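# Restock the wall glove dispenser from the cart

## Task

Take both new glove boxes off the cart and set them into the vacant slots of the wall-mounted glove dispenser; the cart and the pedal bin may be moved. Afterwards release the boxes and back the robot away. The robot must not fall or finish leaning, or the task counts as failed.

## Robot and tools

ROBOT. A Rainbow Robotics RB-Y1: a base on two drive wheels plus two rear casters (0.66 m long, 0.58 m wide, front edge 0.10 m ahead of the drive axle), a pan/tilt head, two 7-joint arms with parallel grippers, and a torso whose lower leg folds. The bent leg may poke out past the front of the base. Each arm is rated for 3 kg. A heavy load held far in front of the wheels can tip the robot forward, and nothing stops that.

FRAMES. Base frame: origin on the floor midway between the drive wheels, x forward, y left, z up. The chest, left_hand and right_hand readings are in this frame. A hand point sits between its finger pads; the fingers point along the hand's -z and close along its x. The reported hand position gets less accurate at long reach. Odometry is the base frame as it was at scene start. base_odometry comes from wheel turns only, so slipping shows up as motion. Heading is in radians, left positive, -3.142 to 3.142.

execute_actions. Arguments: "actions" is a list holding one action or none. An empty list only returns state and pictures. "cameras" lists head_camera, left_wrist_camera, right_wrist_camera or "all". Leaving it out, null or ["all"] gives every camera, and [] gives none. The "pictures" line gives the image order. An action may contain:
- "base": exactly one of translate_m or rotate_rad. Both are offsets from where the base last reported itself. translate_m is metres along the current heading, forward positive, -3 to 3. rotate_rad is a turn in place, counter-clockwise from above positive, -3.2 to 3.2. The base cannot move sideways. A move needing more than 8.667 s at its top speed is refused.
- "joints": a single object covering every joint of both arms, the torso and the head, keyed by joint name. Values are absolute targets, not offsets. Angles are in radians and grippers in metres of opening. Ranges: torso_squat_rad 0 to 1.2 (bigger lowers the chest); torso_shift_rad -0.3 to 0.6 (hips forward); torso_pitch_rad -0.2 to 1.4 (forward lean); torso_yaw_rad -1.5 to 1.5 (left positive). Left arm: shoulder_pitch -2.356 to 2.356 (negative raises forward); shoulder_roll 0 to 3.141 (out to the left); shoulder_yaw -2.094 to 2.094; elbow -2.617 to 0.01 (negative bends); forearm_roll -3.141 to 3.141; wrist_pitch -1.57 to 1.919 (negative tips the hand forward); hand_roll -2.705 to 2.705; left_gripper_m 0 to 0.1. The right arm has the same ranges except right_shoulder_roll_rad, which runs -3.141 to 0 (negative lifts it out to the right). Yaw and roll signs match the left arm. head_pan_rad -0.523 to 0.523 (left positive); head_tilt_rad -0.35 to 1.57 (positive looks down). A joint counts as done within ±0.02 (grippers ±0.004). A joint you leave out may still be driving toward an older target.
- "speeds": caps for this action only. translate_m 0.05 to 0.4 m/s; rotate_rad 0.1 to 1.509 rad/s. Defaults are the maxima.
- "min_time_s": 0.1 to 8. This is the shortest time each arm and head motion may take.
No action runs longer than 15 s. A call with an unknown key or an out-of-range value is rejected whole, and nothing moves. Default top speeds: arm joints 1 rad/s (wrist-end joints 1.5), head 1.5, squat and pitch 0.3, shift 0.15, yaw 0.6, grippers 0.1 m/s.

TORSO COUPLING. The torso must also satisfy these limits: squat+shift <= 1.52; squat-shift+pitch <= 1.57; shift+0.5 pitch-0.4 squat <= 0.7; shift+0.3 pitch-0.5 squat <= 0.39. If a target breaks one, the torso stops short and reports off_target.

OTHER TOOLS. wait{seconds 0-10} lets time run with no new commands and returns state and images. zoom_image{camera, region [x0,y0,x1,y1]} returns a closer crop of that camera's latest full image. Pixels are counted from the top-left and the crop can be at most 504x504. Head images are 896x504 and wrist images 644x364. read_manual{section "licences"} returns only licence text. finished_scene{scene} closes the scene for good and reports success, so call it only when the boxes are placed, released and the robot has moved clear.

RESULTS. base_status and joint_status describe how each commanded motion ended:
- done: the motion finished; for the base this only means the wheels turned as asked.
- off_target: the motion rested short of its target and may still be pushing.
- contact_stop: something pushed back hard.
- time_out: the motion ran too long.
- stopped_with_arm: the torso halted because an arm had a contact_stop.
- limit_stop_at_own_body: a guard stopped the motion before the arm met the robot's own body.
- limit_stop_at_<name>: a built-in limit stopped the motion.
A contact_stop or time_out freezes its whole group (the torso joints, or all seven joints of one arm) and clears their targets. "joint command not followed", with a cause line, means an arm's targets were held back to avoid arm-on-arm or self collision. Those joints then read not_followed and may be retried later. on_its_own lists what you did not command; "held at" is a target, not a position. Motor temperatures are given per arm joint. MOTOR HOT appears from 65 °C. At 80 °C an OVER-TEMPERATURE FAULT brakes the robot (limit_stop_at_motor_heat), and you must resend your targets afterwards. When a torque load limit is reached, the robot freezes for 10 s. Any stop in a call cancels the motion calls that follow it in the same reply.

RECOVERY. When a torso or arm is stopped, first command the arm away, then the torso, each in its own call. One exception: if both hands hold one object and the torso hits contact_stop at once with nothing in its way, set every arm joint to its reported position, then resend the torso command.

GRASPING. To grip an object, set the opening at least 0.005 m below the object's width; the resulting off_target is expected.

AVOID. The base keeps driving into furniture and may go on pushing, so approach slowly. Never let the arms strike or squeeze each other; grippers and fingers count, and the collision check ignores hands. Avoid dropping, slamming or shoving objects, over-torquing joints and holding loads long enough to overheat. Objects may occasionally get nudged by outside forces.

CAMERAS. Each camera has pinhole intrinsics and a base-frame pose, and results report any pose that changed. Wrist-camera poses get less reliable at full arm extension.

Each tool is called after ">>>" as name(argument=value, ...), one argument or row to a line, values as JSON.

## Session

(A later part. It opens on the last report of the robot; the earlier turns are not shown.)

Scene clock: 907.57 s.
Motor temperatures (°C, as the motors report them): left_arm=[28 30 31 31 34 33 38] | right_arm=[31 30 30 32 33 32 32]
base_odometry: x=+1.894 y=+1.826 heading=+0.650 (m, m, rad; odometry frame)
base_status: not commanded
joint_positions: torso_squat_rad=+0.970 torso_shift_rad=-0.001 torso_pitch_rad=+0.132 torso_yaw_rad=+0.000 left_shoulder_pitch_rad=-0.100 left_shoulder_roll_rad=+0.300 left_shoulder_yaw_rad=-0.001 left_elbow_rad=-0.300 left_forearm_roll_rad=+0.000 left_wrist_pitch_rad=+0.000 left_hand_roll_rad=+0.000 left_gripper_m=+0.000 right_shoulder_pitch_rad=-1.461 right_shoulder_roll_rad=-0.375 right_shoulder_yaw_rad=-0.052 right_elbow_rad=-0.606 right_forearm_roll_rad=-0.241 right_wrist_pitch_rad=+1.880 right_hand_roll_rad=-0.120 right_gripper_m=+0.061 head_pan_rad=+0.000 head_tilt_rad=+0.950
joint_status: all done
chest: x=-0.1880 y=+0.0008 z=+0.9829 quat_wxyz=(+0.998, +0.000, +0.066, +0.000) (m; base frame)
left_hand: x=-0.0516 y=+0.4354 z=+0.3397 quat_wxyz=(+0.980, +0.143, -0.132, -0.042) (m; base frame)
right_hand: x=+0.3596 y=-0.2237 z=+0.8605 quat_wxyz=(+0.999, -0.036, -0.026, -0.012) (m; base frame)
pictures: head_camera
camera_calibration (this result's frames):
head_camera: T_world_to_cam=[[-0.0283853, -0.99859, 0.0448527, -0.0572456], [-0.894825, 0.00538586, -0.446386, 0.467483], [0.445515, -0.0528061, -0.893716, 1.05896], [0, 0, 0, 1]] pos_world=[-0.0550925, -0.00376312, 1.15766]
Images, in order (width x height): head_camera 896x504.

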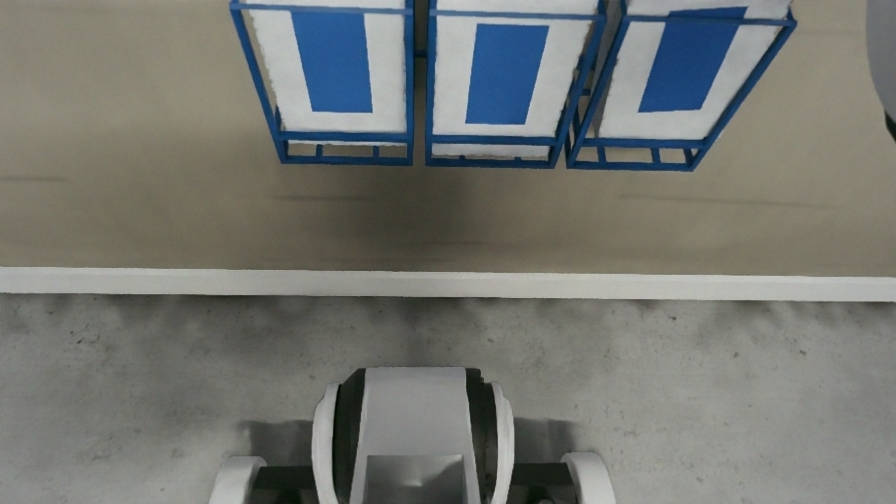

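>>> execute_actions(
  actions=[
    {"joints":{"torso_squat_rad":0.93,"right_wrist_pitch_rad":1.863,"right_shoulder_pitch_rad":-1.45,"right_elbow_rad":-0.6}},
  ],
  cameras=[],
)

>>> execute_actions(
  actions=[
    {"joints":{"torso_squat_rad":0.99}},
  ],
  cameras=["head_camera"],
)

>>> zoom_image(
  camera="head_camera",
  region=[420,0,800,230],
)

Scene clock: 914.17 s.
Motor temperatures (°C, as the motors report them): left_arm=[28 30 31 31 34 33 38] | right_arm=[31 30 30 32 33 32 32]
base_odometry: x=+1.894 y=+1.826 heading=+0.650 (m, m, rad; odometry frame)
base_status: not commanded
joint_positions: torso_squat_rad=+0.930 torso_shift_rad=-0.001 torso_pitch_rad=+0.134 torso_yaw_rad=+0.000 left_shoulder_pitch_rad=-0.100 left_shoulder_roll_rad=+0.300 left_shoulder_yaw_rad=-0.001 left_elbow_rad=-0.300 left_forearm_roll_rad=+0.000 left_wrist_pitch_rad=+0.000 left_hand_roll_rad=+0.000 left_gripper_m=+0.000 right_shoulder_pitch_rad=-1.450 right_shoulder_roll_rad=-0.375 right_shoulder_yaw_rad=-0.051 right_elbow_rad=-0.600 right_forearm_roll_rad=-0.240 right_wrist_pitch_rad=+1.863 right_hand_roll_rad=-0.120 right_gripper_m=+0.061 head_pan_rad=+0.000 head_tilt_rad=+0.950
joint_status: all done
chest: x=-0.1869 y=+0.0005 z=+1.0056 quat_wxyz=(+0.998, +0.000, +0.067, +0.000) (m; base frame)
left_hand: x=-0.0520 y=+0.4356 z=+0.3624 quat_wxyz=(+0.980, +0.143, -0.131, -0.042) (m; base frame)
right_hand: x=+0.3611 y=-0.2260 z=+0.8749 quat_wxyz=(+0.999, -0.036, -0.025, -0.014) (m; base frame)
pictures: none
No camera images: the call's "cameras" was empty. Leave "cameras" out to get every camera's image.

Scene clock: 915.13 s.
Motor temperatures (°C, as the motors report them): left_arm=[28 30 31 31 34 33 38] | right_arm=[31 30 30 32 33 32 32]
base_odometry: x=+1.894 y=+1.826 heading=+0.650 (m, m, rad; odometry frame)
base_status: not commanded
joint_positions: torso_squat_rad=+0.990 torso_shift_rad=-0.001 torso_pitch_rad=+0.131 torso_yaw_rad=+0.000 left_shoulder_pitch_rad=-0.100 left_shoulder_roll_rad=+0.300 left_shoulder_yaw_rad=-0.001 left_elbow_rad=-0.300 left_forearm_roll_rad=+0.000 left_wrist_pitch_rad=+0.000 left_hand_roll_rad=+0.000 left_gripper_m=+0.000 right_shoulder_pitch_rad=-1.457 right_shoulder_roll_rad=-0.376 right_shoulder_yaw_rad=-0.051 right_elbow_rad=-0.604 right_forearm_roll_rad=-0.240 right_wrist_pitch_rad=+1.863 right_hand_roll_rad=-0.120 right_gripper_m=+0.062 head_pan_rad=+0.000 head_tilt_rad=+0.950
joint_status: all done
chest: x=-0.1880 y=+0.0007 z=+0.9713 quat_wxyz=(+0.998, +0.000, +0.066, +0.000) (m; base frame)
left_hand: x=-0.0516 y=+0.4354 z=+0.3281 quat_wxyz=(+0.980, +0.143, -0.132, -0.042) (m; base frame)
right_hand: x=+0.3624 y=-0.2248 z=+0.8466 quat_wxyz=(+0.999, -0.036, -0.031, -0.013) (m; base frame)
pictures: head_camera
camera_calibration (this result's frames):
head_camera: T_world_to_cam=[[-0.0283907, -0.998592, 0.0447996, -0.0567086], [-0.894805, 0.00541218, -0.446423, 0.462326], [0.445553, -0.0527612, -0.8937, 1.04856], [0, 0, 0, 1]] pos_world=[-0.0551057, -0.00380786, 1.14603]
Images, in order (width x height): head_camera 896x504.

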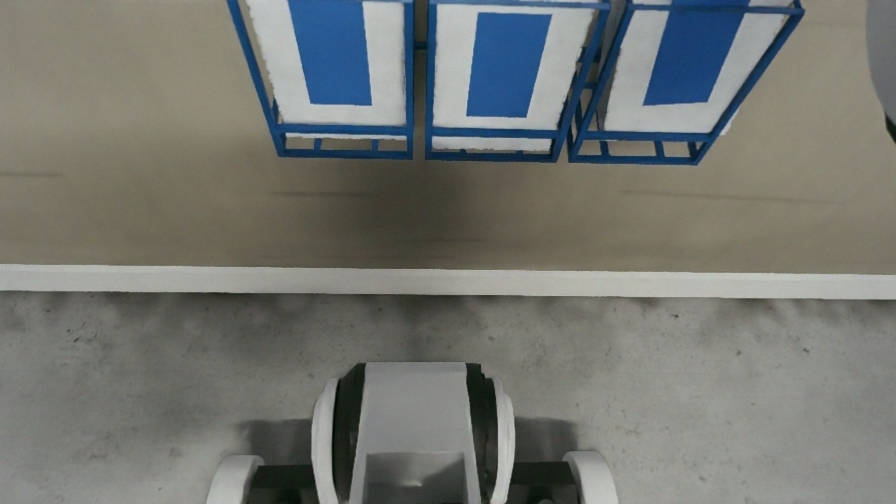

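Region (420, 0, 800, 230) of head_camera's 896x504 image, scaled by 1.326, with more detail than that image has; it fills the top 305 rows of this view, and the rest is white.

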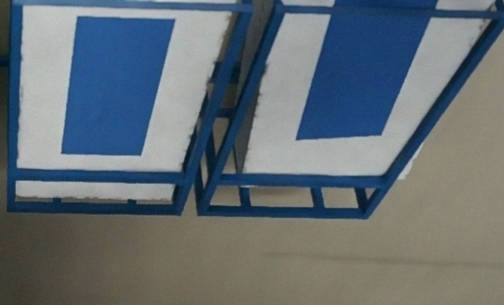

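>>> execute_actions(
  actions=[
    {"joints":{"right_gripper_m":0.09}},
  ],
  cameras=[],
)

>>> execute_actions(
  actions=[
    {"joints":{"torso_squat_rad":0.4}},
  ],
  cameras=["head_camera","right_wrist_camera"],
)

Scene clock: 920.40 s.
Motor temperatures (°C, as the motors report them): left_arm=[28 30 31 31 34 33 38] | right_arm=[30 30 30 32 33 32 32]
base_odometry: x=+1.894 y=+1.826 heading=+0.650 (m, m, rad; odometry frame)
base_status: not commanded
joint_positions: torso_squat_rad=+0.990 torso_shift_rad=-0.001 torso_pitch_rad=+0.133 torso_yaw_rad=+0.000 left_shoulder_pitch_rad=-0.100 left_shoulder_roll_rad=+0.300 left_shoulder_yaw_rad=-0.001 left_elbow_rad=-0.300 left_forearm_roll_rad=+0.000 left_wrist_pitch_rad=+0.000 left_hand_roll_rad=+0.000 left_gripper_m=+0.000 right_shoulder_pitch_rad=-1.451 right_shoulder_roll_rad=-0.375 right_shoulder_yaw_rad=-0.051 right_elbow_rad=-0.601 right_forearm_roll_rad=-0.240 right_wrist_pitch_rad=+1.863 right_hand_roll_rad=-0.120 right_gripper_m=+0.090 head_pan_rad=+0.000 head_tilt_rad=+0.950
joint_status: all done
chest: x=-0.1872 y=+0.0005 z=+0.9712 quat_wxyz=(+0.998, +0.000, +0.067, +0.000) (m; base frame)
left_hand: x=-0.0519 y=+0.4355 z=+0.3281 quat_wxyz=(+0.980, +0.143, -0.131, -0.042) (m; base frame)
right_hand: x=+0.3613 y=-0.2259 z=+0.8417 quat_wxyz=(+0.999, -0.036, -0.026, -0.014) (m; base frame)
pictures: none
No camera images: the call's "cameras" was empty. Leave "cameras" out to get every camera's image.

Scene clock: 923.27 s.
Motor temperatures (°C, as the motors report them): left_arm=[28 30 31 31 34 33 38] | right_arm=[31 30 30 32 33 32 32]
base_odometry: x=+1.894 y=+1.826 heading=+0.650 (m, m, rad; odometry frame)
base_status: not commanded
joint_positions: torso_squat_rad=+0.400 torso_shift_rad=-0.001 torso_pitch_rad=+0.134 torso_yaw_rad=+0.000 left_shoulder_pitch_rad=-0.100 left_shoulder_roll_rad=+0.300 left_shoulder_yaw_rad=-0.001 left_elbow_rad=-0.300 left_forearm_roll_rad=+0.000 left_wrist_pitch_rad=+0.000 left_hand_roll_rad=+0.000 left_gripper_m=+0.000 right_shoulder_pitch_rad=-1.450 right_shoulder_roll_rad=-0.375 right_shoulder_yaw_rad=-0.051 right_elbow_rad=-0.600 right_forearm_roll_rad=-0.240 right_wrist_pitch_rad=+1.863 right_hand_roll_rad=-0.120 right_gripper_m=+0.090 head_pan_rad=+0.000 head_tilt_rad=+0.950
joint_status: all done
chest: x=-0.1871 y=+0.0007 z=+1.2319 quat_wxyz=(+0.998, +0.000, +0.067, +0.000) (m; base frame)
left_hand: x=-0.0522 y=+0.4358 z=+0.5887 quat_wxyz=(+0.980, +0.143, -0.131, -0.042) (m; base frame)
right_hand: x=+0.3610 y=-0.2258 z=+1.1013 quat_wxyz=(+0.999, -0.036, -0.025, -0.014) (m; base frame)
pictures: head_camera, right_wrist_camera
camera_calibration (this result's frames):
head_camera: T_world_to_cam=[[-0.028375, -0.998613, 0.0443577, -0.0677827], [-0.895867, 0.0057207, -0.444285, 0.576649], [0.443415, -0.0523452, -0.894786, 1.28201], [0, 0, 0, 1]] pos_world=[-0.0537871, -0.00388025, 1.40633]
right_wrist_camera: T_world_to_cam=[[-0.996511, 0.0224936, -0.0803765, 0.455343], [-0.0297421, 0.804085, 0.593769, -0.43302], [0.0779855, 0.594088, -0.800611, 1.07764], [0, 0, 0, 1]] pos_world=[0.356835, -0.30227, 1.15648]
Images, in order (width x height): head_camera 896x504, right_wrist_camera 644x364.

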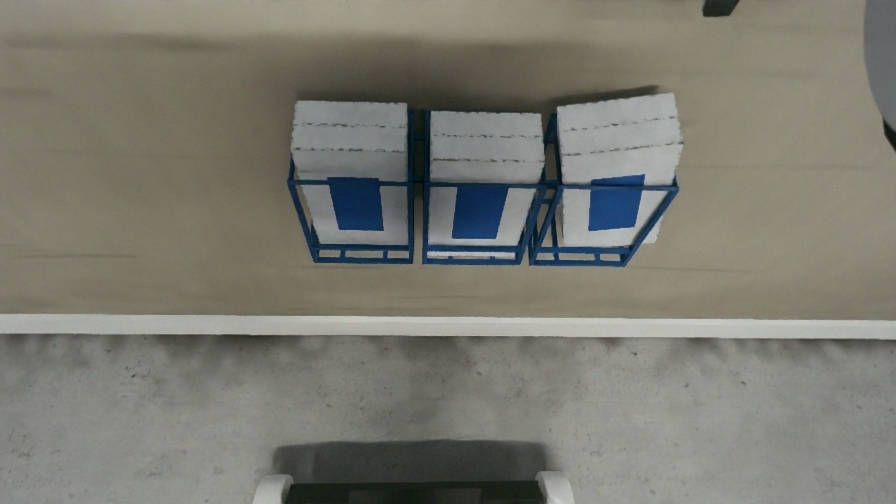

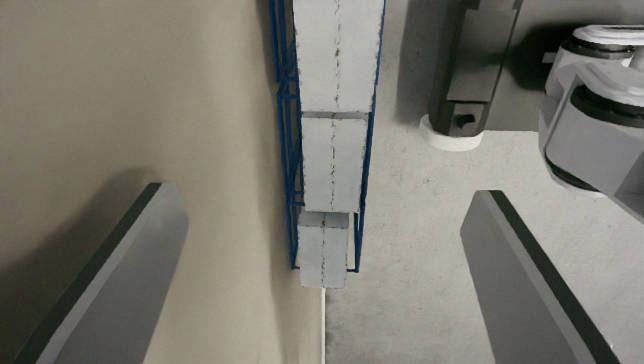

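>>> execute_actions(
  actions=[
    {"joints":{"torso_squat_rad":0.95,"right_shoulder_roll_rad":-0.365}},
  ],
  cameras=[],
)

>>> execute_actions(
  actions=[
    {"joints":{"right_gripper_m":0.05}},
  ],
  cameras=[],
)

>>> execute_actions(
  actions=[
    {"joints":{"torso_squat_rad":0.86}},
  ],
  cameras=[],
)

>>> execute_actions(
  actions=[
    {"joints":{"right_shoulder_roll_rad":-0.395},"min_time_s":2},
  ],
  cameras=["head_camera"],
)

>>> zoom_image(
  camera="head_camera",
  region=[420,0,800,230],
)

Scene clock: 945.23 s.
Motor temperatures (°C, as the motors report them): left_arm=[28 30 31 31 34 33 38] | right_arm=[31 30 30 32 33 32 32]
base_odometry: x=+1.894 y=+1.826 heading=+0.650 (m, m, rad; odometry frame)
base_status: not commanded
joint_positions: torso_squat_rad=+0.950 torso_shift_rad=-0.001 torso_pitch_rad=+0.134 torso_yaw_rad=-0.001 left_shoulder_pitch_rad=-0.100 left_shoulder_roll_rad=+0.300 left_shoulder_yaw_rad=-0.001 left_elbow_rad=-0.300 left_forearm_roll_rad=+0.000 left_wrist_pitch_rad=+0.000 left_hand_roll_rad=+0.000 left_gripper_m=+0.000 right_shoulder_pitch_rad=-1.450 right_shoulder_roll_rad=-0.365 right_shoulder_yaw_rad=-0.051 right_elbow_rad=-0.600 right_forearm_roll_rad=-0.240 right_wrist_pitch_rad=+1.863 right_hand_roll_rad=-0.120 right_gripper_m=+0.090 head_pan_rad=+0.000 head_tilt_rad=+0.950
joint_status: all done
chest: x=-0.1871 y=+0.0004 z=+0.9944 quat_wxyz=(+0.998, +0.000, +0.067, +0.000) (m; base frame)
left_hand: x=-0.0519 y=+0.4356 z=+0.3512 quat_wxyz=(+0.980, +0.143, -0.131, -0.042) (m; base frame)
right_hand: x=+0.3603 y=-0.2207 z=+0.8620 quat_wxyz=(+0.999, -0.035, -0.024, -0.010) (m; base frame)
pictures: none
No camera images: the call's "cameras" was empty. Leave "cameras" out to get every camera's image.

Scene clock: 946.13 s.
Motor temperatures (°C, as the motors report them): left_arm=[28 30 31 31 34 33 38] | right_arm=[31 30 30 32 33 32 32]
base_odometry: x=+1.894 y=+1.826 heading=+0.650 (m, m, rad; odometry frame)
base_status: not commanded
joint_positions: torso_squat_rad=+0.950 torso_shift_rad=-0.001 torso_pitch_rad=+0.134 torso_yaw_rad=-0.001 left_shoulder_pitch_rad=-0.100 left_shoulder_roll_rad=+0.300 left_shoulder_yaw_rad=-0.001 left_elbow_rad=-0.300 left_forearm_roll_rad=+0.000 left_wrist_pitch_rad=+0.000 left_hand_roll_rad=+0.000 left_gripper_m=+0.000 right_shoulder_pitch_rad=-1.450 right_shoulder_roll_rad=-0.365 right_shoulder_yaw_rad=-0.051 right_elbow_rad=-0.600 right_forearm_roll_rad=-0.240 right_wrist_pitch_rad=+1.863 right_hand_roll_rad=-0.120 right_gripper_m=+0.061 head_pan_rad=+0.000 head_tilt_rad=+0.950
joint_status: right_gripper_m off_target (ended at +0.061, target +0.050)
chest: x=-0.1871 y=+0.0004 z=+0.9944 quat_wxyz=(+0.998, +0.000, +0.067, +0.000) (m; base frame)
left_hand: x=-0.0519 y=+0.4356 z=+0.3512 quat_wxyz=(+0.980, +0.143, -0.131, -0.042) (m; base frame)
right_hand: x=+0.3603 y=-0.2207 z=+0.8620 quat_wxyz=(+0.999, -0.035, -0.024, -0.010) (m; base frame)
pictures: none
No camera images: the call's "cameras" was empty. Leave "cameras" out to get every camera's image.

Scene clock: 947.20 s.
Motor temperatures (°C, as the motors report them): left_arm=[28 30 31 31 34 33 38] | right_arm=[31 30 30 32 33 32 32]
base_odometry: x=+1.894 y=+1.826 heading=+0.650 (m, m, rad; odometry frame)
base_status: not commanded
joint_positions: torso_squat_rad=+0.860 torso_shift_rad=+0.000 torso_pitch_rad=+0.134 torso_yaw_rad=-0.001 left_shoulder_pitch_rad=-0.100 left_shoulder_roll_rad=+0.300 left_shoulder_yaw_rad=-0.001 left_elbow_rad=-0.300 left_forearm_roll_rad=+0.000 left_wrist_pitch_rad=+0.000 left_hand_roll_rad=+0.000 left_gripper_m=+0.000 right_shoulder_pitch_rad=-1.449 right_shoulder_roll_rad=-0.364 right_shoulder_yaw_rad=-0.051 right_elbow_rad=-0.600 right_forearm_roll_rad=-0.240 right_wrist_pitch_rad=+1.863 right_hand_roll_rad=-0.120 right_gripper_m=+0.061 head_pan_rad=+0.000 head_tilt_rad=+0.950
joint_status: all done
chest: x=-0.1868 y=+0.0005 z=+1.0439 quat_wxyz=(+0.998, +0.000, +0.067, +0.000) (m; base frame)
left_hand: x=-0.0521 y=+0.4356 z=+0.4006 quat_wxyz=(+0.980, +0.143, -0.131, -0.042) (m; base frame)
right_hand: x=+0.3603 y=-0.2203 z=+0.9109 quat_wxyz=(+0.999, -0.035, -0.023, -0.010) (m; base frame)
pictures: none
No camera images: the call's "cameras" was empty. Leave "cameras" out to get every camera's image.

Scene clock: 949.47 s.
Motor temperatures (°C, as the motors report them): left_arm=[28 30 31 31 34 33 38] | right_arm=[31 30 30 32 33 32 32]
base_odometry: x=+1.894 y=+1.826 heading=+0.650 (m, m, rad; odometry frame)
base_status: not commanded
joint_positions: torso_squat_rad=+0.860 torso_shift_rad=+0.000 torso_pitch_rad=+0.134 torso_yaw_rad=-0.001 left_shoulder_pitch_rad=-0.100 left_shoulder_roll_rad=+0.300 left_shoulder_yaw_rad=-0.001 left_elbow_rad=-0.300 left_forearm_roll_rad=+0.000 left_wrist_pitch_rad=+0.000 left_hand_roll_rad=+0.000 left_gripper_m=+0.000 right_shoulder_pitch_rad=-1.449 right_shoulder_roll_rad=-0.393 right_shoulder_yaw_rad=-0.051 right_elbow_rad=-0.600 right_forearm_roll_rad=-0.241 right_wrist_pitch_rad=+1.863 right_hand_roll_rad=-0.120 right_gripper_m=+0.061 head_pan_rad=+0.000 head_tilt_rad=+0.950
joint_status: all done
chest: x=-0.1869 y=+0.0005 z=+1.0439 quat_wxyz=(+0.998, +0.000, +0.067, +0.000) (m; base frame)
left_hand: x=-0.0521 y=+0.4356 z=+0.4006 quat_wxyz=(+0.980, +0.143, -0.131, -0.042) (m; base frame)
right_hand: x=+0.3621 y=-0.2359 z=+0.9162 quat_wxyz=(+0.999, -0.038, -0.028, -0.023) (m; base frame)
pictures: head_camera
camera_calibration (this result's frames):
head_camera: T_world_to_cam=[[-0.0284089, -0.998617, 0.0442444, -0.0595759], [-0.895956, 0.00581201, -0.444105, 0.493085], [0.443234, -0.0522576, -0.894881, 1.11373], [0, 0, 0, 1]] pos_world=[-0.0535511, -0.00415862, 1.21827]
Images, in order (width x height): head_camera 896x504.

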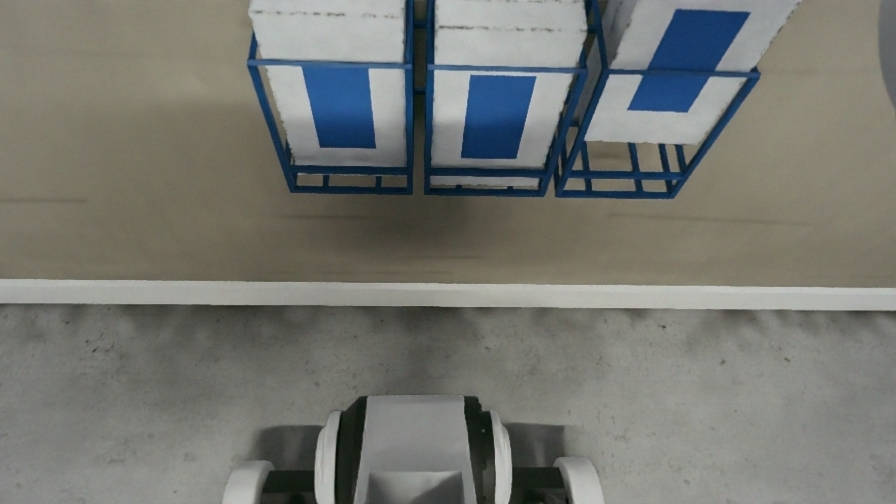

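Region (420, 0, 800, 230) of head_camera's 896x504 image, scaled by 1.326, with more detail than that image has; it fills the top 305 rows of this view, and the rest is white.

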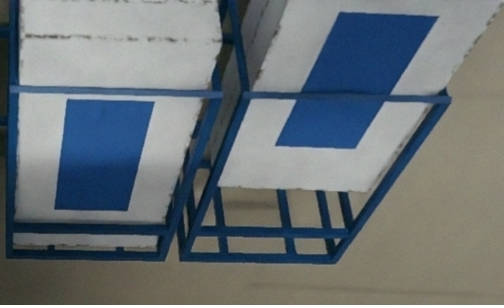

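Slight right lean. Lower, easing the hand back slightly.

>>> execute_actions(
  actions=[
    {"joints":{"torso_squat_rad":0.93,"right_shoulder_roll_rad":-0.385}},
  ],
  cameras=["head_camera"],
)

>>> zoom_image(
  camera="head_camera",
  region=[420,0,800,230],
)

Scene clock: 953.70 s.
Motor temperatures (°C, as the motors report them): left_arm=[28 30 31 31 34 33 38] | right_arm=[31 30 30 32 33 32 32]
base_odometry: x=+1.894 y=+1.826 heading=+0.650 (m, m, rad; odometry frame)
base_status: not commanded
joint_positions: torso_squat_rad=+0.930 torso_shift_rad=-0.001 torso_pitch_rad=+0.134 torso_yaw_rad=-0.001 left_shoulder_pitch_rad=-0.100 left_shoulder_roll_rad=+0.300 left_shoulder_yaw_rad=-0.001 left_elbow_rad=-0.300 left_forearm_roll_rad=+0.000 left_wrist_pitch_rad=+0.000 left_hand_roll_rad=+0.000 left_gripper_m=+0.000 right_shoulder_pitch_rad=-1.450 right_shoulder_roll_rad=-0.384 right_shoulder_yaw_rad=-0.051 right_elbow_rad=-0.600 right_forearm_roll_rad=-0.240 right_wrist_pitch_rad=+1.863 right_hand_roll_rad=-0.120 right_gripper_m=+0.061 head_pan_rad=+0.000 head_tilt_rad=+0.950
joint_status: all done
chest: x=-0.1870 y=+0.0005 z=+1.0057 quat_wxyz=(+0.998, +0.000, +0.067, +0.000) (m; base frame)
left_hand: x=-0.0520 y=+0.4356 z=+0.3625 quat_wxyz=(+0.980, +0.143, -0.131, -0.042) (m; base frame)
right_hand: x=+0.3615 y=-0.2309 z=+0.8765 quat_wxyz=(+0.999, -0.037, -0.026, -0.019) (m; base frame)
pictures: head_camera
camera_calibration (this result's frames):
head_camera: T_world_to_cam=[[-0.0284093, -0.998618, 0.0442192, -0.0578976], [-0.895793, 0.00580443, -0.444433, 0.476359], [0.443562, -0.0522373, -0.89472, 1.07952], [0, 0, 0, 1]] pos_world=[-0.0537581, -0.00419148, 1.18014]
Images, in order (width x height): head_camera 896x504.

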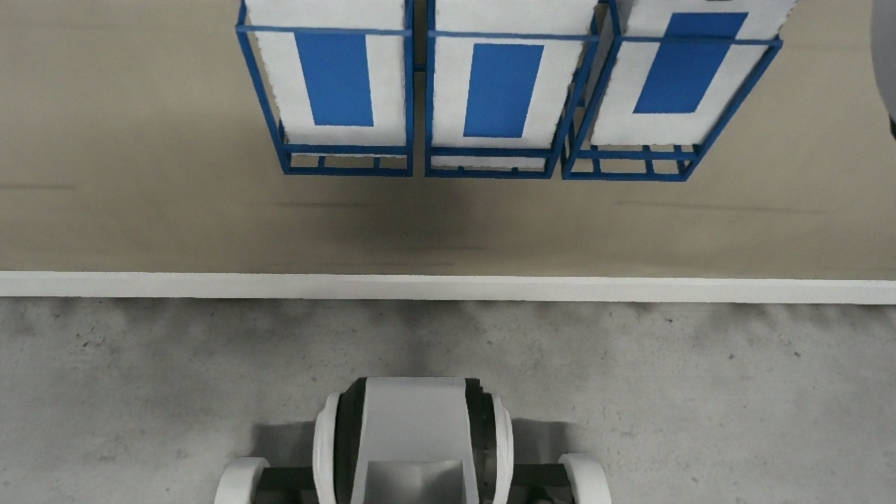

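Region (420, 0, 800, 230) of head_camera's 896x504 image, scaled by 1.326, with more detail than that image has; it fills the top 305 rows of this view, and the rest is white.

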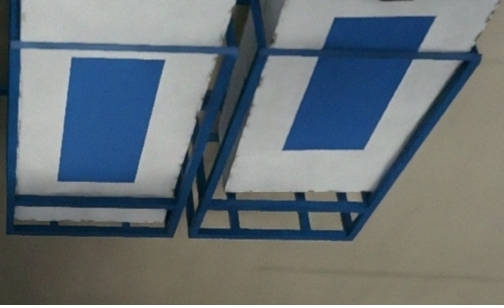

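>>> execute_actions(
  actions=[
    {"joints":{"torso_squat_rad":0.97}},
  ],
  cameras=["head_camera"],
)

>>> zoom_image(
  camera="head_camera",
  region=[420,0,800,230],
)

Scene clock: 957.20 s.
Motor temperatures (°C, as the motors report them): left_arm=[28 30 31 31 34 33 38] | right_arm=[31 30 30 32 33 32 32]
base_odometry: x=+1.894 y=+1.826 heading=+0.650 (m, m, rad; odometry frame)
base_status: not commanded
joint_positions: torso_squat_rad=+0.970 torso_shift_rad=-0.001 torso_pitch_rad=+0.132 torso_yaw_rad=+0.000 left_shoulder_pitch_rad=-0.100 left_shoulder_roll_rad=+0.300 left_shoulder_yaw_rad=-0.001 left_elbow_rad=-0.300 left_forearm_roll_rad=+0.000 left_wrist_pitch_rad=+0.000 left_hand_roll_rad=+0.000 left_gripper_m=+0.000 right_shoulder_pitch_rad=-1.456 right_shoulder_roll_rad=-0.384 right_shoulder_yaw_rad=-0.052 right_elbow_rad=-0.603 right_forearm_roll_rad=-0.241 right_wrist_pitch_rad=+1.863 right_hand_roll_rad=-0.120 right_gripper_m=+0.061 head_pan_rad=+0.000 head_tilt_rad=+0.950
joint_status: all done
chest: x=-0.1878 y=+0.0007 z=+0.9829 quat_wxyz=(+0.998, +0.000, +0.066, +0.000) (m; base frame)
left_hand: x=-0.0516 y=+0.4354 z=+0.3397 quat_wxyz=(+0.980, +0.143, -0.132, -0.042) (m; base frame)
right_hand: x=+0.3628 y=-0.2292 z=+0.8593 quat_wxyz=(+0.999, -0.037, -0.032, -0.017) (m; base frame)
pictures: head_camera
camera_calibration (this result's frames):
head_camera: T_world_to_cam=[[-0.0283524, -0.998592, 0.0448387, -0.0572261], [-0.89495, 0.00537755, -0.446133, 0.467317], [0.445264, -0.0527773, -0.893843, 1.05898], [0, 0, 0, 1]] pos_world=[-0.0549243, -0.00376818, 1.15762]
Images, in order (width x height): head_camera 896x504.

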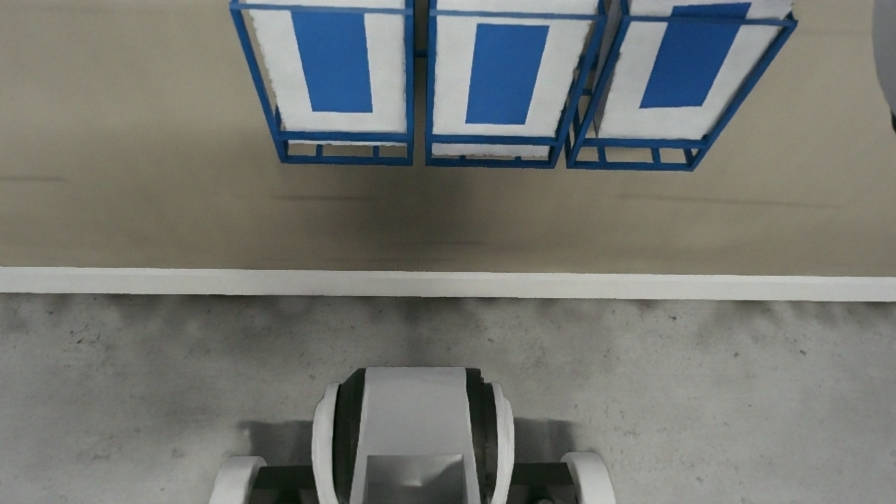

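Region (420, 0, 800, 230) of head_camera's 896x504 image, scaled by 1.326, with more detail than that image has; it fills the top 305 rows of this view, and the rest is white.

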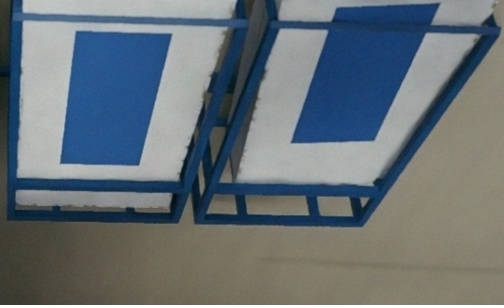

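>>> execute_actions(
  actions=[
    {"joints":{"torso_squat_rad":0.92,"right_shoulder_pitch_rad":-1.45,"right_elbow_rad":-0.6,"right_wrist_pitch_rad":1.857}},
  ],
  cameras=[],
)

>>> execute_actions(
  actions=[
    {"joints":{"right_forearm_roll_rad":-0.275},"min_time_s":1},
  ],
  cameras=["head_camera"],
)

>>> zoom_image(
  camera="head_camera",
  region=[420,0,800,230],
)

Scene clock: 968.77 s.
Motor temperatures (°C, as the motors report them): left_arm=[28 30 31 31 34 33 38] | right_arm=[30 30 30 31 33 32 32]
base_odometry: x=+1.894 y=+1.826 heading=+0.650 (m, m, rad; odometry frame)
base_status: not commanded
joint_positions: torso_squat_rad=+0.920 torso_shift_rad=+0.000 torso_pitch_rad=+0.134 torso_yaw_rad=+0.000 left_shoulder_pitch_rad=-0.100 left_shoulder_roll_rad=+0.300 left_shoulder_yaw_rad=-0.001 left_elbow_rad=-0.300 left_forearm_roll_rad=+0.000 left_wrist_pitch_rad=+0.000 left_hand_roll_rad=+0.000 left_gripper_m=+0.000 right_shoulder_pitch_rad=-1.450 right_shoulder_roll_rad=-0.384 right_shoulder_yaw_rad=-0.051 right_elbow_rad=-0.600 right_forearm_roll_rad=-0.240 right_wrist_pitch_rad=+1.857 right_hand_roll_rad=-0.120 right_gripper_m=+0.061 head_pan_rad=+0.000 head_tilt_rad=+0.950
joint_status: all done
chest: x=-0.1869 y=+0.0005 z=+1.0112 quat_wxyz=(+0.998, +0.000, +0.067, +0.000) (m; base frame)
left_hand: x=-0.0521 y=+0.4356 z=+0.3680 quat_wxyz=(+0.980, +0.143, -0.131, -0.042) (m; base frame)
right_hand: x=+0.3631 y=-0.2308 z=+0.8823 quat_wxyz=(+0.999, -0.037, -0.029, -0.018) (m; base frame)
pictures: none
No camera images: the call's "cameras" was empty. Leave "cameras" out to get every camera's image.

Scene clock: 970.07 s.
Motor temperatures (°C, as the motors report them): left_arm=[28 30 31 31 34 33 38] | right_arm=[30 30 30 31 33 32 32]
base_odometry: x=+1.894 y=+1.826 heading=+0.650 (m, m, rad; odometry frame)
base_status: not commanded
joint_positions: torso_squat_rad=+0.920 torso_shift_rad=+0.000 torso_pitch_rad=+0.134 torso_yaw_rad=-0.001 left_shoulder_pitch_rad=-0.100 left_shoulder_roll_rad=+0.300 left_shoulder_yaw_rad=-0.001 left_elbow_rad=-0.300 left_forearm_roll_rad=+0.000 left_wrist_pitch_rad=+0.000 left_hand_roll_rad=+0.000 left_gripper_m=+0.000 right_shoulder_pitch_rad=-1.450 right_shoulder_roll_rad=-0.385 right_shoulder_yaw_rad=-0.051 right_elbow_rad=-0.600 right_forearm_roll_rad=-0.275 right_wrist_pitch_rad=+1.857 right_hand_roll_rad=-0.120 right_gripper_m=+0.061 head_pan_rad=+0.000 head_tilt_rad=+0.950
joint_status: all done
chest: x=-0.1869 y=+0.0005 z=+1.0112 quat_wxyz=(+0.998, +0.000, +0.067, +0.000) (m; base frame)
left_hand: x=-0.0520 y=+0.4356 z=+0.3680 quat_wxyz=(+0.980, +0.143, -0.131, -0.042) (m; base frame)
right_hand: x=+0.3624 y=-0.2237 z=+0.8818 quat_wxyz=(+0.999, -0.021, -0.028, -0.014) (m; base frame)
pictures: head_camera
camera_calibration (this result's frames):
head_camera: T_world_to_cam=[[-0.0284244, -0.998612, 0.044338, -0.0582033], [-0.895937, 0.00578211, -0.444144, 0.47863], [0.443271, -0.0523486, -0.894858, 1.08451], [0, 0, 0, 1]] pos_world=[-0.0535643, -0.00411742, 1.18564]
Images, in order (width x height): head_camera 896x504.

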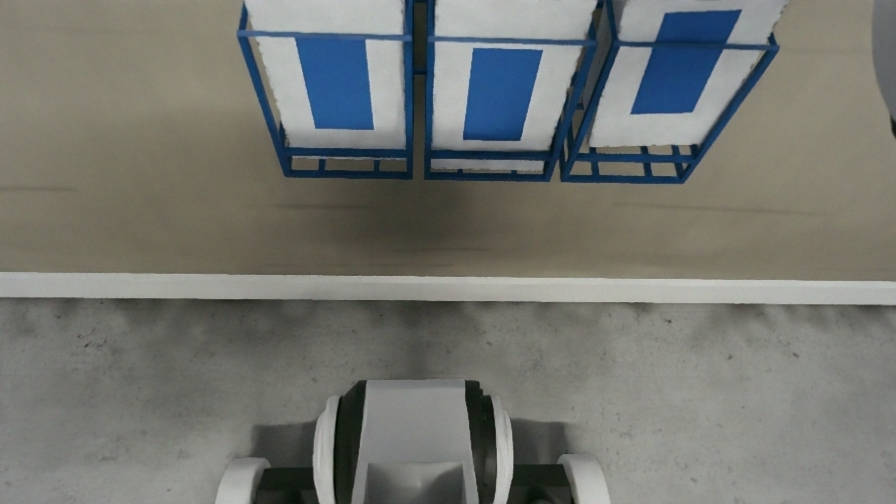

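Region (420, 0, 800, 230) of head_camera's 896x504 image, scaled by 1.326, with more detail than that image has; it fills the top 305 rows of this view, and the rest is white.

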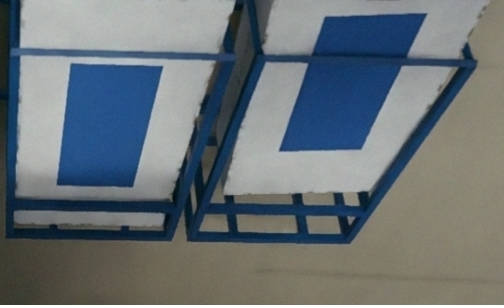

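>>> execute_actions(
  actions=[
    {"joints":{"torso_squat_rad":0.98}},
  ],
  cameras=["head_camera","right_wrist_camera"],
)

>>> zoom_image(
  camera="head_camera",
  region=[420,0,800,230],
)

Scene clock: 974.50 s.
Motor temperatures (°C, as the motors report them): left_arm=[28 30 31 31 34 33 38] | right_arm=[31 30 30 31 33 32 32]
base_odometry: x=+1.894 y=+1.826 heading=+0.650 (m, m, rad; odometry frame)
base_status: not commanded
joint_positions: torso_squat_rad=+0.980 torso_shift_rad=-0.001 torso_pitch_rad=+0.131 torso_yaw_rad=-0.001 left_shoulder_pitch_rad=-0.100 left_shoulder_roll_rad=+0.300 left_shoulder_yaw_rad=-0.001 left_elbow_rad=-0.300 left_forearm_roll_rad=+0.000 left_wrist_pitch_rad=+0.000 left_hand_roll_rad=+0.000 left_gripper_m=+0.000 right_shoulder_pitch_rad=-1.457 right_shoulder_roll_rad=-0.387 right_shoulder_yaw_rad=-0.051 right_elbow_rad=-0.604 right_forearm_roll_rad=-0.275 right_wrist_pitch_rad=+1.857 right_hand_roll_rad=-0.120 right_gripper_m=+0.061 head_pan_rad=+0.000 head_tilt_rad=+0.950
joint_status: all done
chest: x=-0.1880 y=+0.0007 z=+0.9771 quat_wxyz=(+0.998, +0.000, +0.066, +0.000) (m; base frame)
left_hand: x=-0.0515 y=+0.4354 z=+0.3340 quat_wxyz=(+0.980, +0.143, -0.132, -0.042) (m; base frame)
right_hand: x=+0.3637 y=-0.2228 z=+0.8540 quat_wxyz=(+0.999, -0.021, -0.034, -0.013) (m; base frame)
pictures: head_camera, right_wrist_camera
camera_calibration (this result's frames):
head_camera: T_world_to_cam=[[-0.0285236, -0.998592, 0.0447305, -0.0569708], [-0.894803, 0.00556191, -0.446428, 0.46492], [0.44555, -0.0527587, -0.893701, 1.05377], [0, 0, 0, 1]] pos_world=[-0.0551218, -0.00388081, 1.15186]
right_wrist_camera: T_world_to_cam=[[-0.994991, 0.0204422, -0.0978494, 0.451987], [-0.0445759, 0.785417, 0.61736, -0.307379], [0.0894727, 0.618629, -0.780572, 0.861821], [0, 0, 0, 1]] pos_world=[0.358911, -0.300966, 0.906703]
Images, in order (width x height): head_camera 896x504, right_wrist_camera 644x364.

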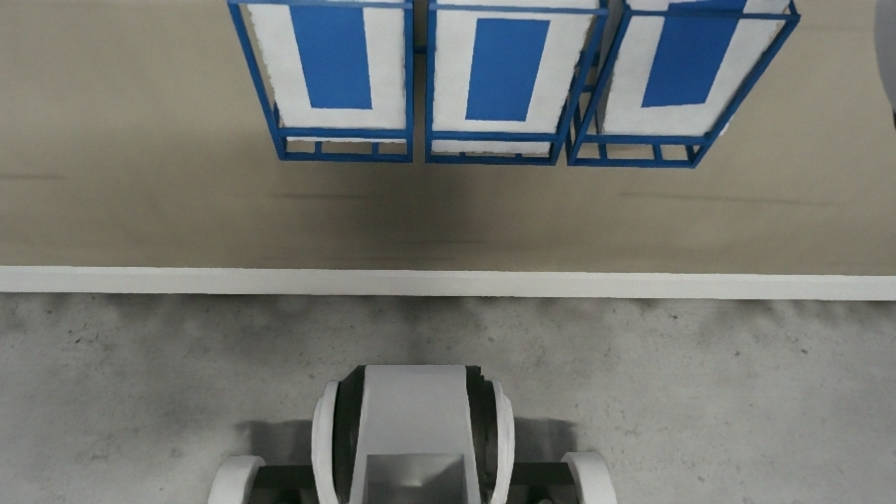

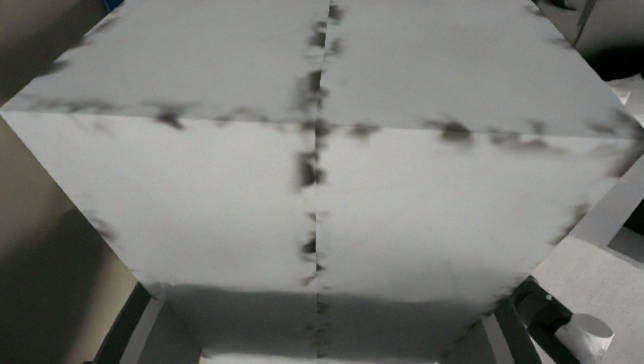

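Region (420, 0, 800, 230) of head_camera's 896x504 image, scaled by 1.326, with more detail than that image has; it fills the top 305 rows of this view, and the rest is white.

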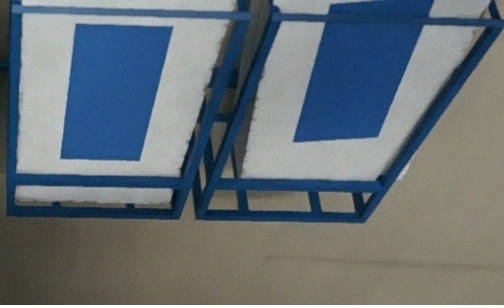

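>>> execute_actions(
  actions=[
    {"joints":{"torso_squat_rad":0.9,"right_shoulder_pitch_rad":-1.45,"right_elbow_rad":-0.6,"right_shoulder_roll_rad":-0.4}},
  ],
  cameras=[],
)

>>> execute_actions(
  actions=[
    {"base":{"translate_m":-0.012},"joints":{"right_wrist_pitch_rad":1.81,"right_shoulder_roll_rad":-0.385},"min_time_s":1.5},
  ],
  cameras=["head_camera"],
)

>>> zoom_image(
  camera="head_camera",
  region=[420,0,800,230],
)

Scene clock: 988.90 s.
Motor temperatures (°C, as the motors report them): left_arm=[28 30 31 31 34 33 38] | right_arm=[30 30 30 31 33 32 32]
base_odometry: x=+1.894 y=+1.826 heading=+0.650 (m, m, rad; odometry frame)
base_status: not commanded
joint_positions: torso_squat_rad=+0.900 torso_shift_rad=+0.000 torso_pitch_rad=+0.134 torso_yaw_rad=+0.000 left_shoulder_pitch_rad=-0.100 left_shoulder_roll_rad=+0.300 left_shoulder_yaw_rad=-0.001 left_elbow_rad=-0.300 left_forearm_roll_rad=+0.000 left_wrist_pitch_rad=+0.000 left_hand_roll_rad=+0.000 left_gripper_m=+0.000 right_shoulder_pitch_rad=-1.450 right_shoulder_roll_rad=-0.399 right_shoulder_yaw_rad=-0.051 right_elbow_rad=-0.600 right_forearm_roll_rad=-0.275 right_wrist_pitch_rad=+1.857 right_hand_roll_rad=-0.120 right_gripper_m=+0.061 head_pan_rad=+0.000 head_tilt_rad=+0.950
joint_status: all done
chest: x=-0.1868 y=+0.0005 z=+1.0223 quat_wxyz=(+0.998, +0.000, +0.067, +0.000) (m; base frame)
left_hand: x=-0.0520 y=+0.4356 z=+0.3790 quat_wxyz=(+0.980, +0.143, -0.131, -0.042) (m; base frame)
right_hand: x=+0.3634 y=-0.2311 z=+0.8955 quat_wxyz=(+0.999, -0.022, -0.030, -0.020) (m; base frame)
pictures: none
No camera images: the call's "cameras" was empty. Leave "cameras" out to get every camera's image.

Scene clock: 990.70 s.
Motor temperatures (°C, as the motors report them): left_arm=[28 30 31 31 34 33 38] | right_arm=[30 30 30 31 33 32 32]
base_odometry: x=+1.884 y=+1.818 heading=+0.650 (m, m, rad; odometry frame)
base_status: done
joint_positions: torso_squat_rad=+0.900 torso_shift_rad=-0.001 torso_pitch_rad=+0.134 torso_yaw_rad=+0.000 left_shoulder_pitch_rad=-0.100 left_shoulder_roll_rad=+0.300 left_shoulder_yaw_rad=-0.001 left_elbow_rad=-0.300 left_forearm_roll_rad=+0.000 left_wrist_pitch_rad=+0.000 left_hand_roll_rad=+0.000 left_gripper_m=+0.000 right_shoulder_pitch_rad=-1.450 right_shoulder_roll_rad=-0.385 right_shoulder_yaw_rad=-0.051 right_elbow_rad=-0.600 right_forearm_roll_rad=-0.275 right_wrist_pitch_rad=+1.810 right_hand_roll_rad=-0.120 right_gripper_m=+0.061 head_pan_rad=+0.000 head_tilt_rad=+0.950
joint_status: all done
chest: x=-0.1869 y=+0.0005 z=+1.0223 quat_wxyz=(+0.998, +0.000, +0.067, +0.000) (m; base frame)
left_hand: x=-0.0520 y=+0.4356 z=+0.3791 quat_wxyz=(+0.980, +0.143, -0.131, -0.042) (m; base frame)
right_hand: x=+0.3731 y=-0.2227 z=+0.8938 quat_wxyz=(+0.998, -0.018, -0.051, -0.013) (m; base frame)
pictures: head_camera
camera_calibration (this result's frames):
head_camera: T_world_to_cam=[[-0.0283894, -0.998614, 0.044311, -0.0586564], [-0.895864, 0.00575393, -0.444292, 0.483641], [0.443421, -0.0523098, -0.894786, 1.09441], [0, 0, 0, 1]] pos_world=[-0.0536723, -0.00410976, 1.19674]
Images, in order (width x height): head_camera 896x504.

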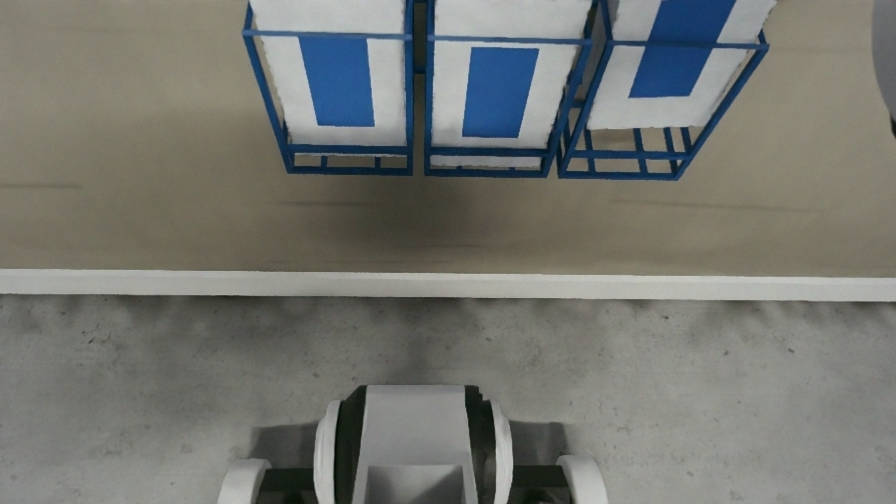

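Region (420, 0, 800, 230) of head_camera's 896x504 image, scaled by 1.326, with more detail than that image has; it fills the top 305 rows of this view, and the rest is white.

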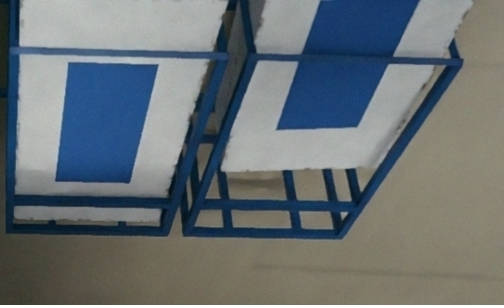

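>>> execute_actions(
  actions=[
    {"joints":{"torso_squat_rad":0.98,"right_shoulder_roll_rad":-0.395}},
  ],
  cameras=["head_camera"],
)

>>> zoom_image(
  camera="head_camera",
  region=[420,0,800,230],
)

Scene clock: 994.37 s.
Motor temperatures (°C, as the motors report them): left_arm=[28 30 31 31 34 33 38] | right_arm=[30 30 30 31 33 32 32]
base_odometry: x=+1.884 y=+1.818 heading=+0.650 (m, m, rad; odometry frame)
base_status: not commanded
joint_positions: torso_squat_rad=+0.980 torso_shift_rad=-0.001 torso_pitch_rad=+0.132 torso_yaw_rad=+0.000 left_shoulder_pitch_rad=-0.100 left_shoulder_roll_rad=+0.300 left_shoulder_yaw_rad=-0.001 left_elbow_rad=-0.300 left_forearm_roll_rad=+0.000 left_wrist_pitch_rad=+0.000 left_hand_roll_rad=+0.000 left_gripper_m=+0.000 right_shoulder_pitch_rad=-1.456 right_shoulder_roll_rad=-0.395 right_shoulder_yaw_rad=-0.052 right_elbow_rad=-0.603 right_forearm_roll_rad=-0.276 right_wrist_pitch_rad=+1.810 right_hand_roll_rad=-0.120 right_gripper_m=+0.061 head_pan_rad=+0.000 head_tilt_rad=+0.950
joint_status: all done
chest: x=-0.1879 y=+0.0007 z=+0.9771 quat_wxyz=(+0.998, +0.000, +0.066, +0.000) (m; base frame)
left_hand: x=-0.0516 y=+0.4354 z=+0.3339 quat_wxyz=(+0.980, +0.143, -0.132, -0.042) (m; base frame)
right_hand: x=+0.3749 y=-0.2261 z=+0.8559 quat_wxyz=(+0.998, -0.019, -0.058, -0.016) (m; base frame)
pictures: head_camera
camera_calibration (this result's frames):
head_camera: T_world_to_cam=[[-0.0284156, -0.998592, 0.0447851, -0.0569639], [-0.894926, 0.0054553, -0.446181, 0.464762], [0.445309, -0.0527579, -0.893822, 1.05379], [0, 0, 0, 1]] pos_world=[-0.0549534, -0.00382329, 1.15182]
Images, in order (width x height): head_camera 896x504.

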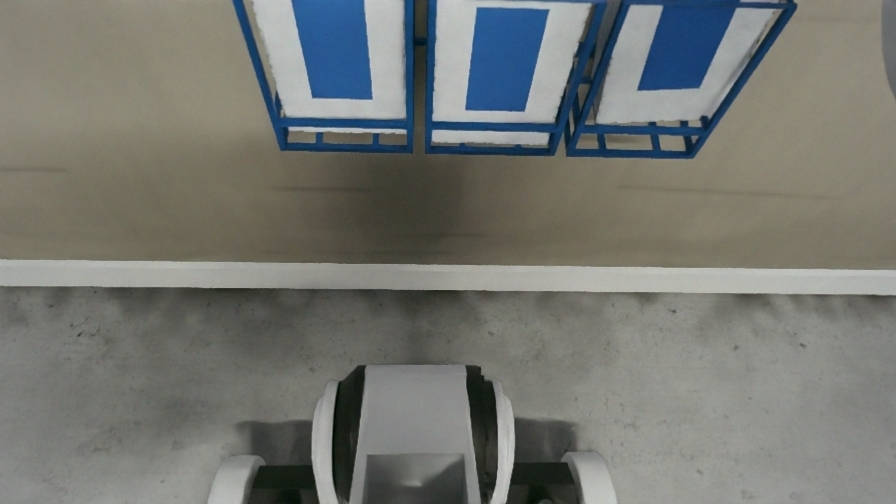

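Region (420, 0, 800, 230) of head_camera's 896x504 image, scaled by 1.326, with more detail than that image has; it fills the top 305 rows of this view, and the rest is white.

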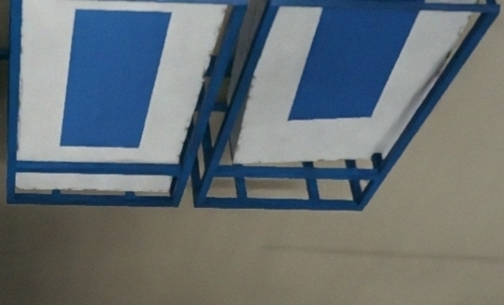

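>>> execute_actions(
  actions=[
    {"joints":{"torso_squat_rad":0.9,"right_shoulder_pitch_rad":-1.45,"right_elbow_rad":-0.6}},
  ],
  cameras=[],
)

>>> execute_actions(
  actions=[
    {"joints":{"right_wrist_pitch_rad":1.84,"right_forearm_roll_rad":-0.34,"right_shoulder_roll_rad":-0.41},"min_time_s":1.5},
  ],
  cameras=["head_camera"],
)

>>> zoom_image(
  camera="head_camera",
  region=[420,0,800,230],
)

Scene clock: 1002.73 s.
Motor temperatures (°C, as the motors report them): left_arm=[28 30 31 31 34 33 38] | right_arm=[30 30 30 31 33 32 32]
base_odometry: x=+1.884 y=+1.818 heading=+0.650 (m, m, rad; odometry frame)
base_status: not commanded
joint_positions: torso_squat_rad=+0.900 torso_shift_rad=+0.000 torso_pitch_rad=+0.134 torso_yaw_rad=+0.000 left_shoulder_pitch_rad=-0.100 left_shoulder_roll_rad=+0.300 left_shoulder_yaw_rad=-0.001 left_elbow_rad=-0.300 left_forearm_roll_rad=+0.000 left_wrist_pitch_rad=+0.000 left_hand_roll_rad=+0.000 left_gripper_m=+0.000 right_shoulder_pitch_rad=-1.450 right_shoulder_roll_rad=-0.395 right_shoulder_yaw_rad=-0.051 right_elbow_rad=-0.600 right_forearm_roll_rad=-0.275 right_wrist_pitch_rad=+1.810 right_hand_roll_rad=-0.120 right_gripper_m=+0.061 head_pan_rad=+0.000 head_tilt_rad=+0.950
joint_status: all done
chest: x=-0.1869 y=+0.0006 z=+1.0223 quat_wxyz=(+0.998, +0.000, +0.067, +0.000) (m; base frame)
left_hand: x=-0.0520 y=+0.4356 z=+0.3790 quat_wxyz=(+0.980, +0.143, -0.131, -0.042) (m; base frame)
right_hand: x=+0.3738 y=-0.2278 z=+0.8955 quat_wxyz=(+0.998, -0.019, -0.052, -0.017) (m; base frame)
pictures: none
No camera images: the call's "cameras" was empty. Leave "cameras" out to get every camera's image.

Scene clock: 1004.53 s.
Motor temperatures (°C, as the motors report them): left_arm=[28 30 31 31 34 33 38] | right_arm=[30 30 30 31 33 32 32]
base_odometry: x=+1.884 y=+1.818 heading=+0.650 (m, m, rad; odometry frame)
base_status: not commanded
joint_positions: torso_squat_rad=+0.900 torso_shift_rad=+0.000 torso_pitch_rad=+0.134 torso_yaw_rad=-0.001 left_shoulder_pitch_rad=-0.100 left_shoulder_roll_rad=+0.300 left_shoulder_yaw_rad=-0.001 left_elbow_rad=-0.300 left_forearm_roll_rad=+0.000 left_wrist_pitch_rad=+0.000 left_hand_roll_rad=+0.000 left_gripper_m=+0.000 right_shoulder_pitch_rad=-1.450 right_shoulder_roll_rad=-0.410 right_shoulder_yaw_rad=-0.051 right_elbow_rad=-0.600 right_forearm_roll_rad=-0.340 right_wrist_pitch_rad=+1.839 right_hand_roll_rad=-0.120 right_gripper_m=+0.061 head_pan_rad=+0.000 head_tilt_rad=+0.950
joint_status: all done
chest: x=-0.1869 y=+0.0005 z=+1.0223 quat_wxyz=(+0.998, +0.000, +0.067, +0.000) (m; base frame)
left_hand: x=-0.0520 y=+0.4356 z=+0.3790 quat_wxyz=(+0.980, +0.143, -0.131, -0.042) (m; base frame)
right_hand: x=+0.3669 y=-0.2226 z=+0.8975 quat_wxyz=(+0.999, +0.008, -0.037, -0.015) (m; base frame)
pictures: head_camera
camera_calibration (this result's frames):
head_camera: T_world_to_cam=[[-0.0283962, -0.998614, 0.044315, -0.0586649], [-0.895946, 0.00576799, -0.444126, 0.483524], [0.443255, -0.0523154, -0.894868, 1.09441], [0, 0, 0, 1]] pos_world=[-0.0535567, -0.0041181, 1.1967]
Images, in order (width x height): head_camera 896x504.

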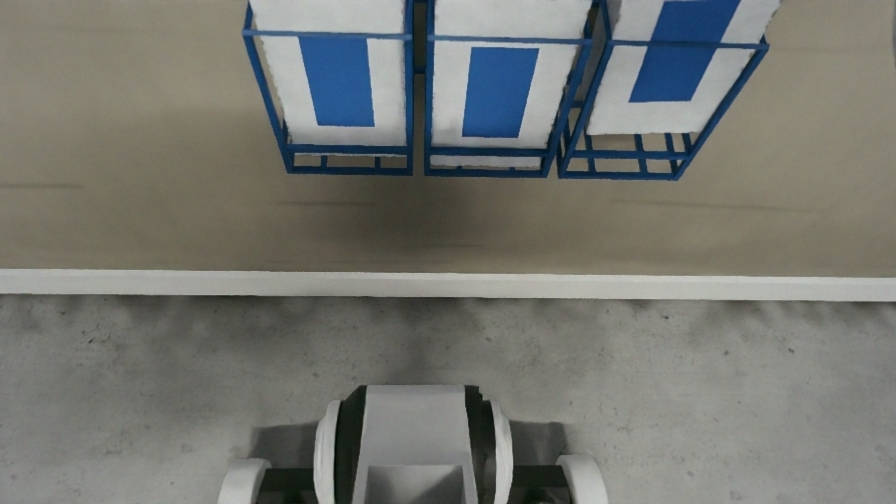

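Region (420, 0, 800, 230) of head_camera's 896x504 image, scaled by 1.326, with more detail than that image has; it fills the top 305 rows of this view, and the rest is white.

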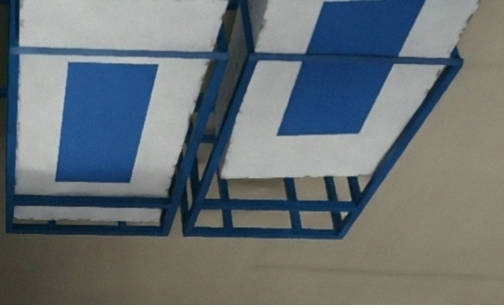

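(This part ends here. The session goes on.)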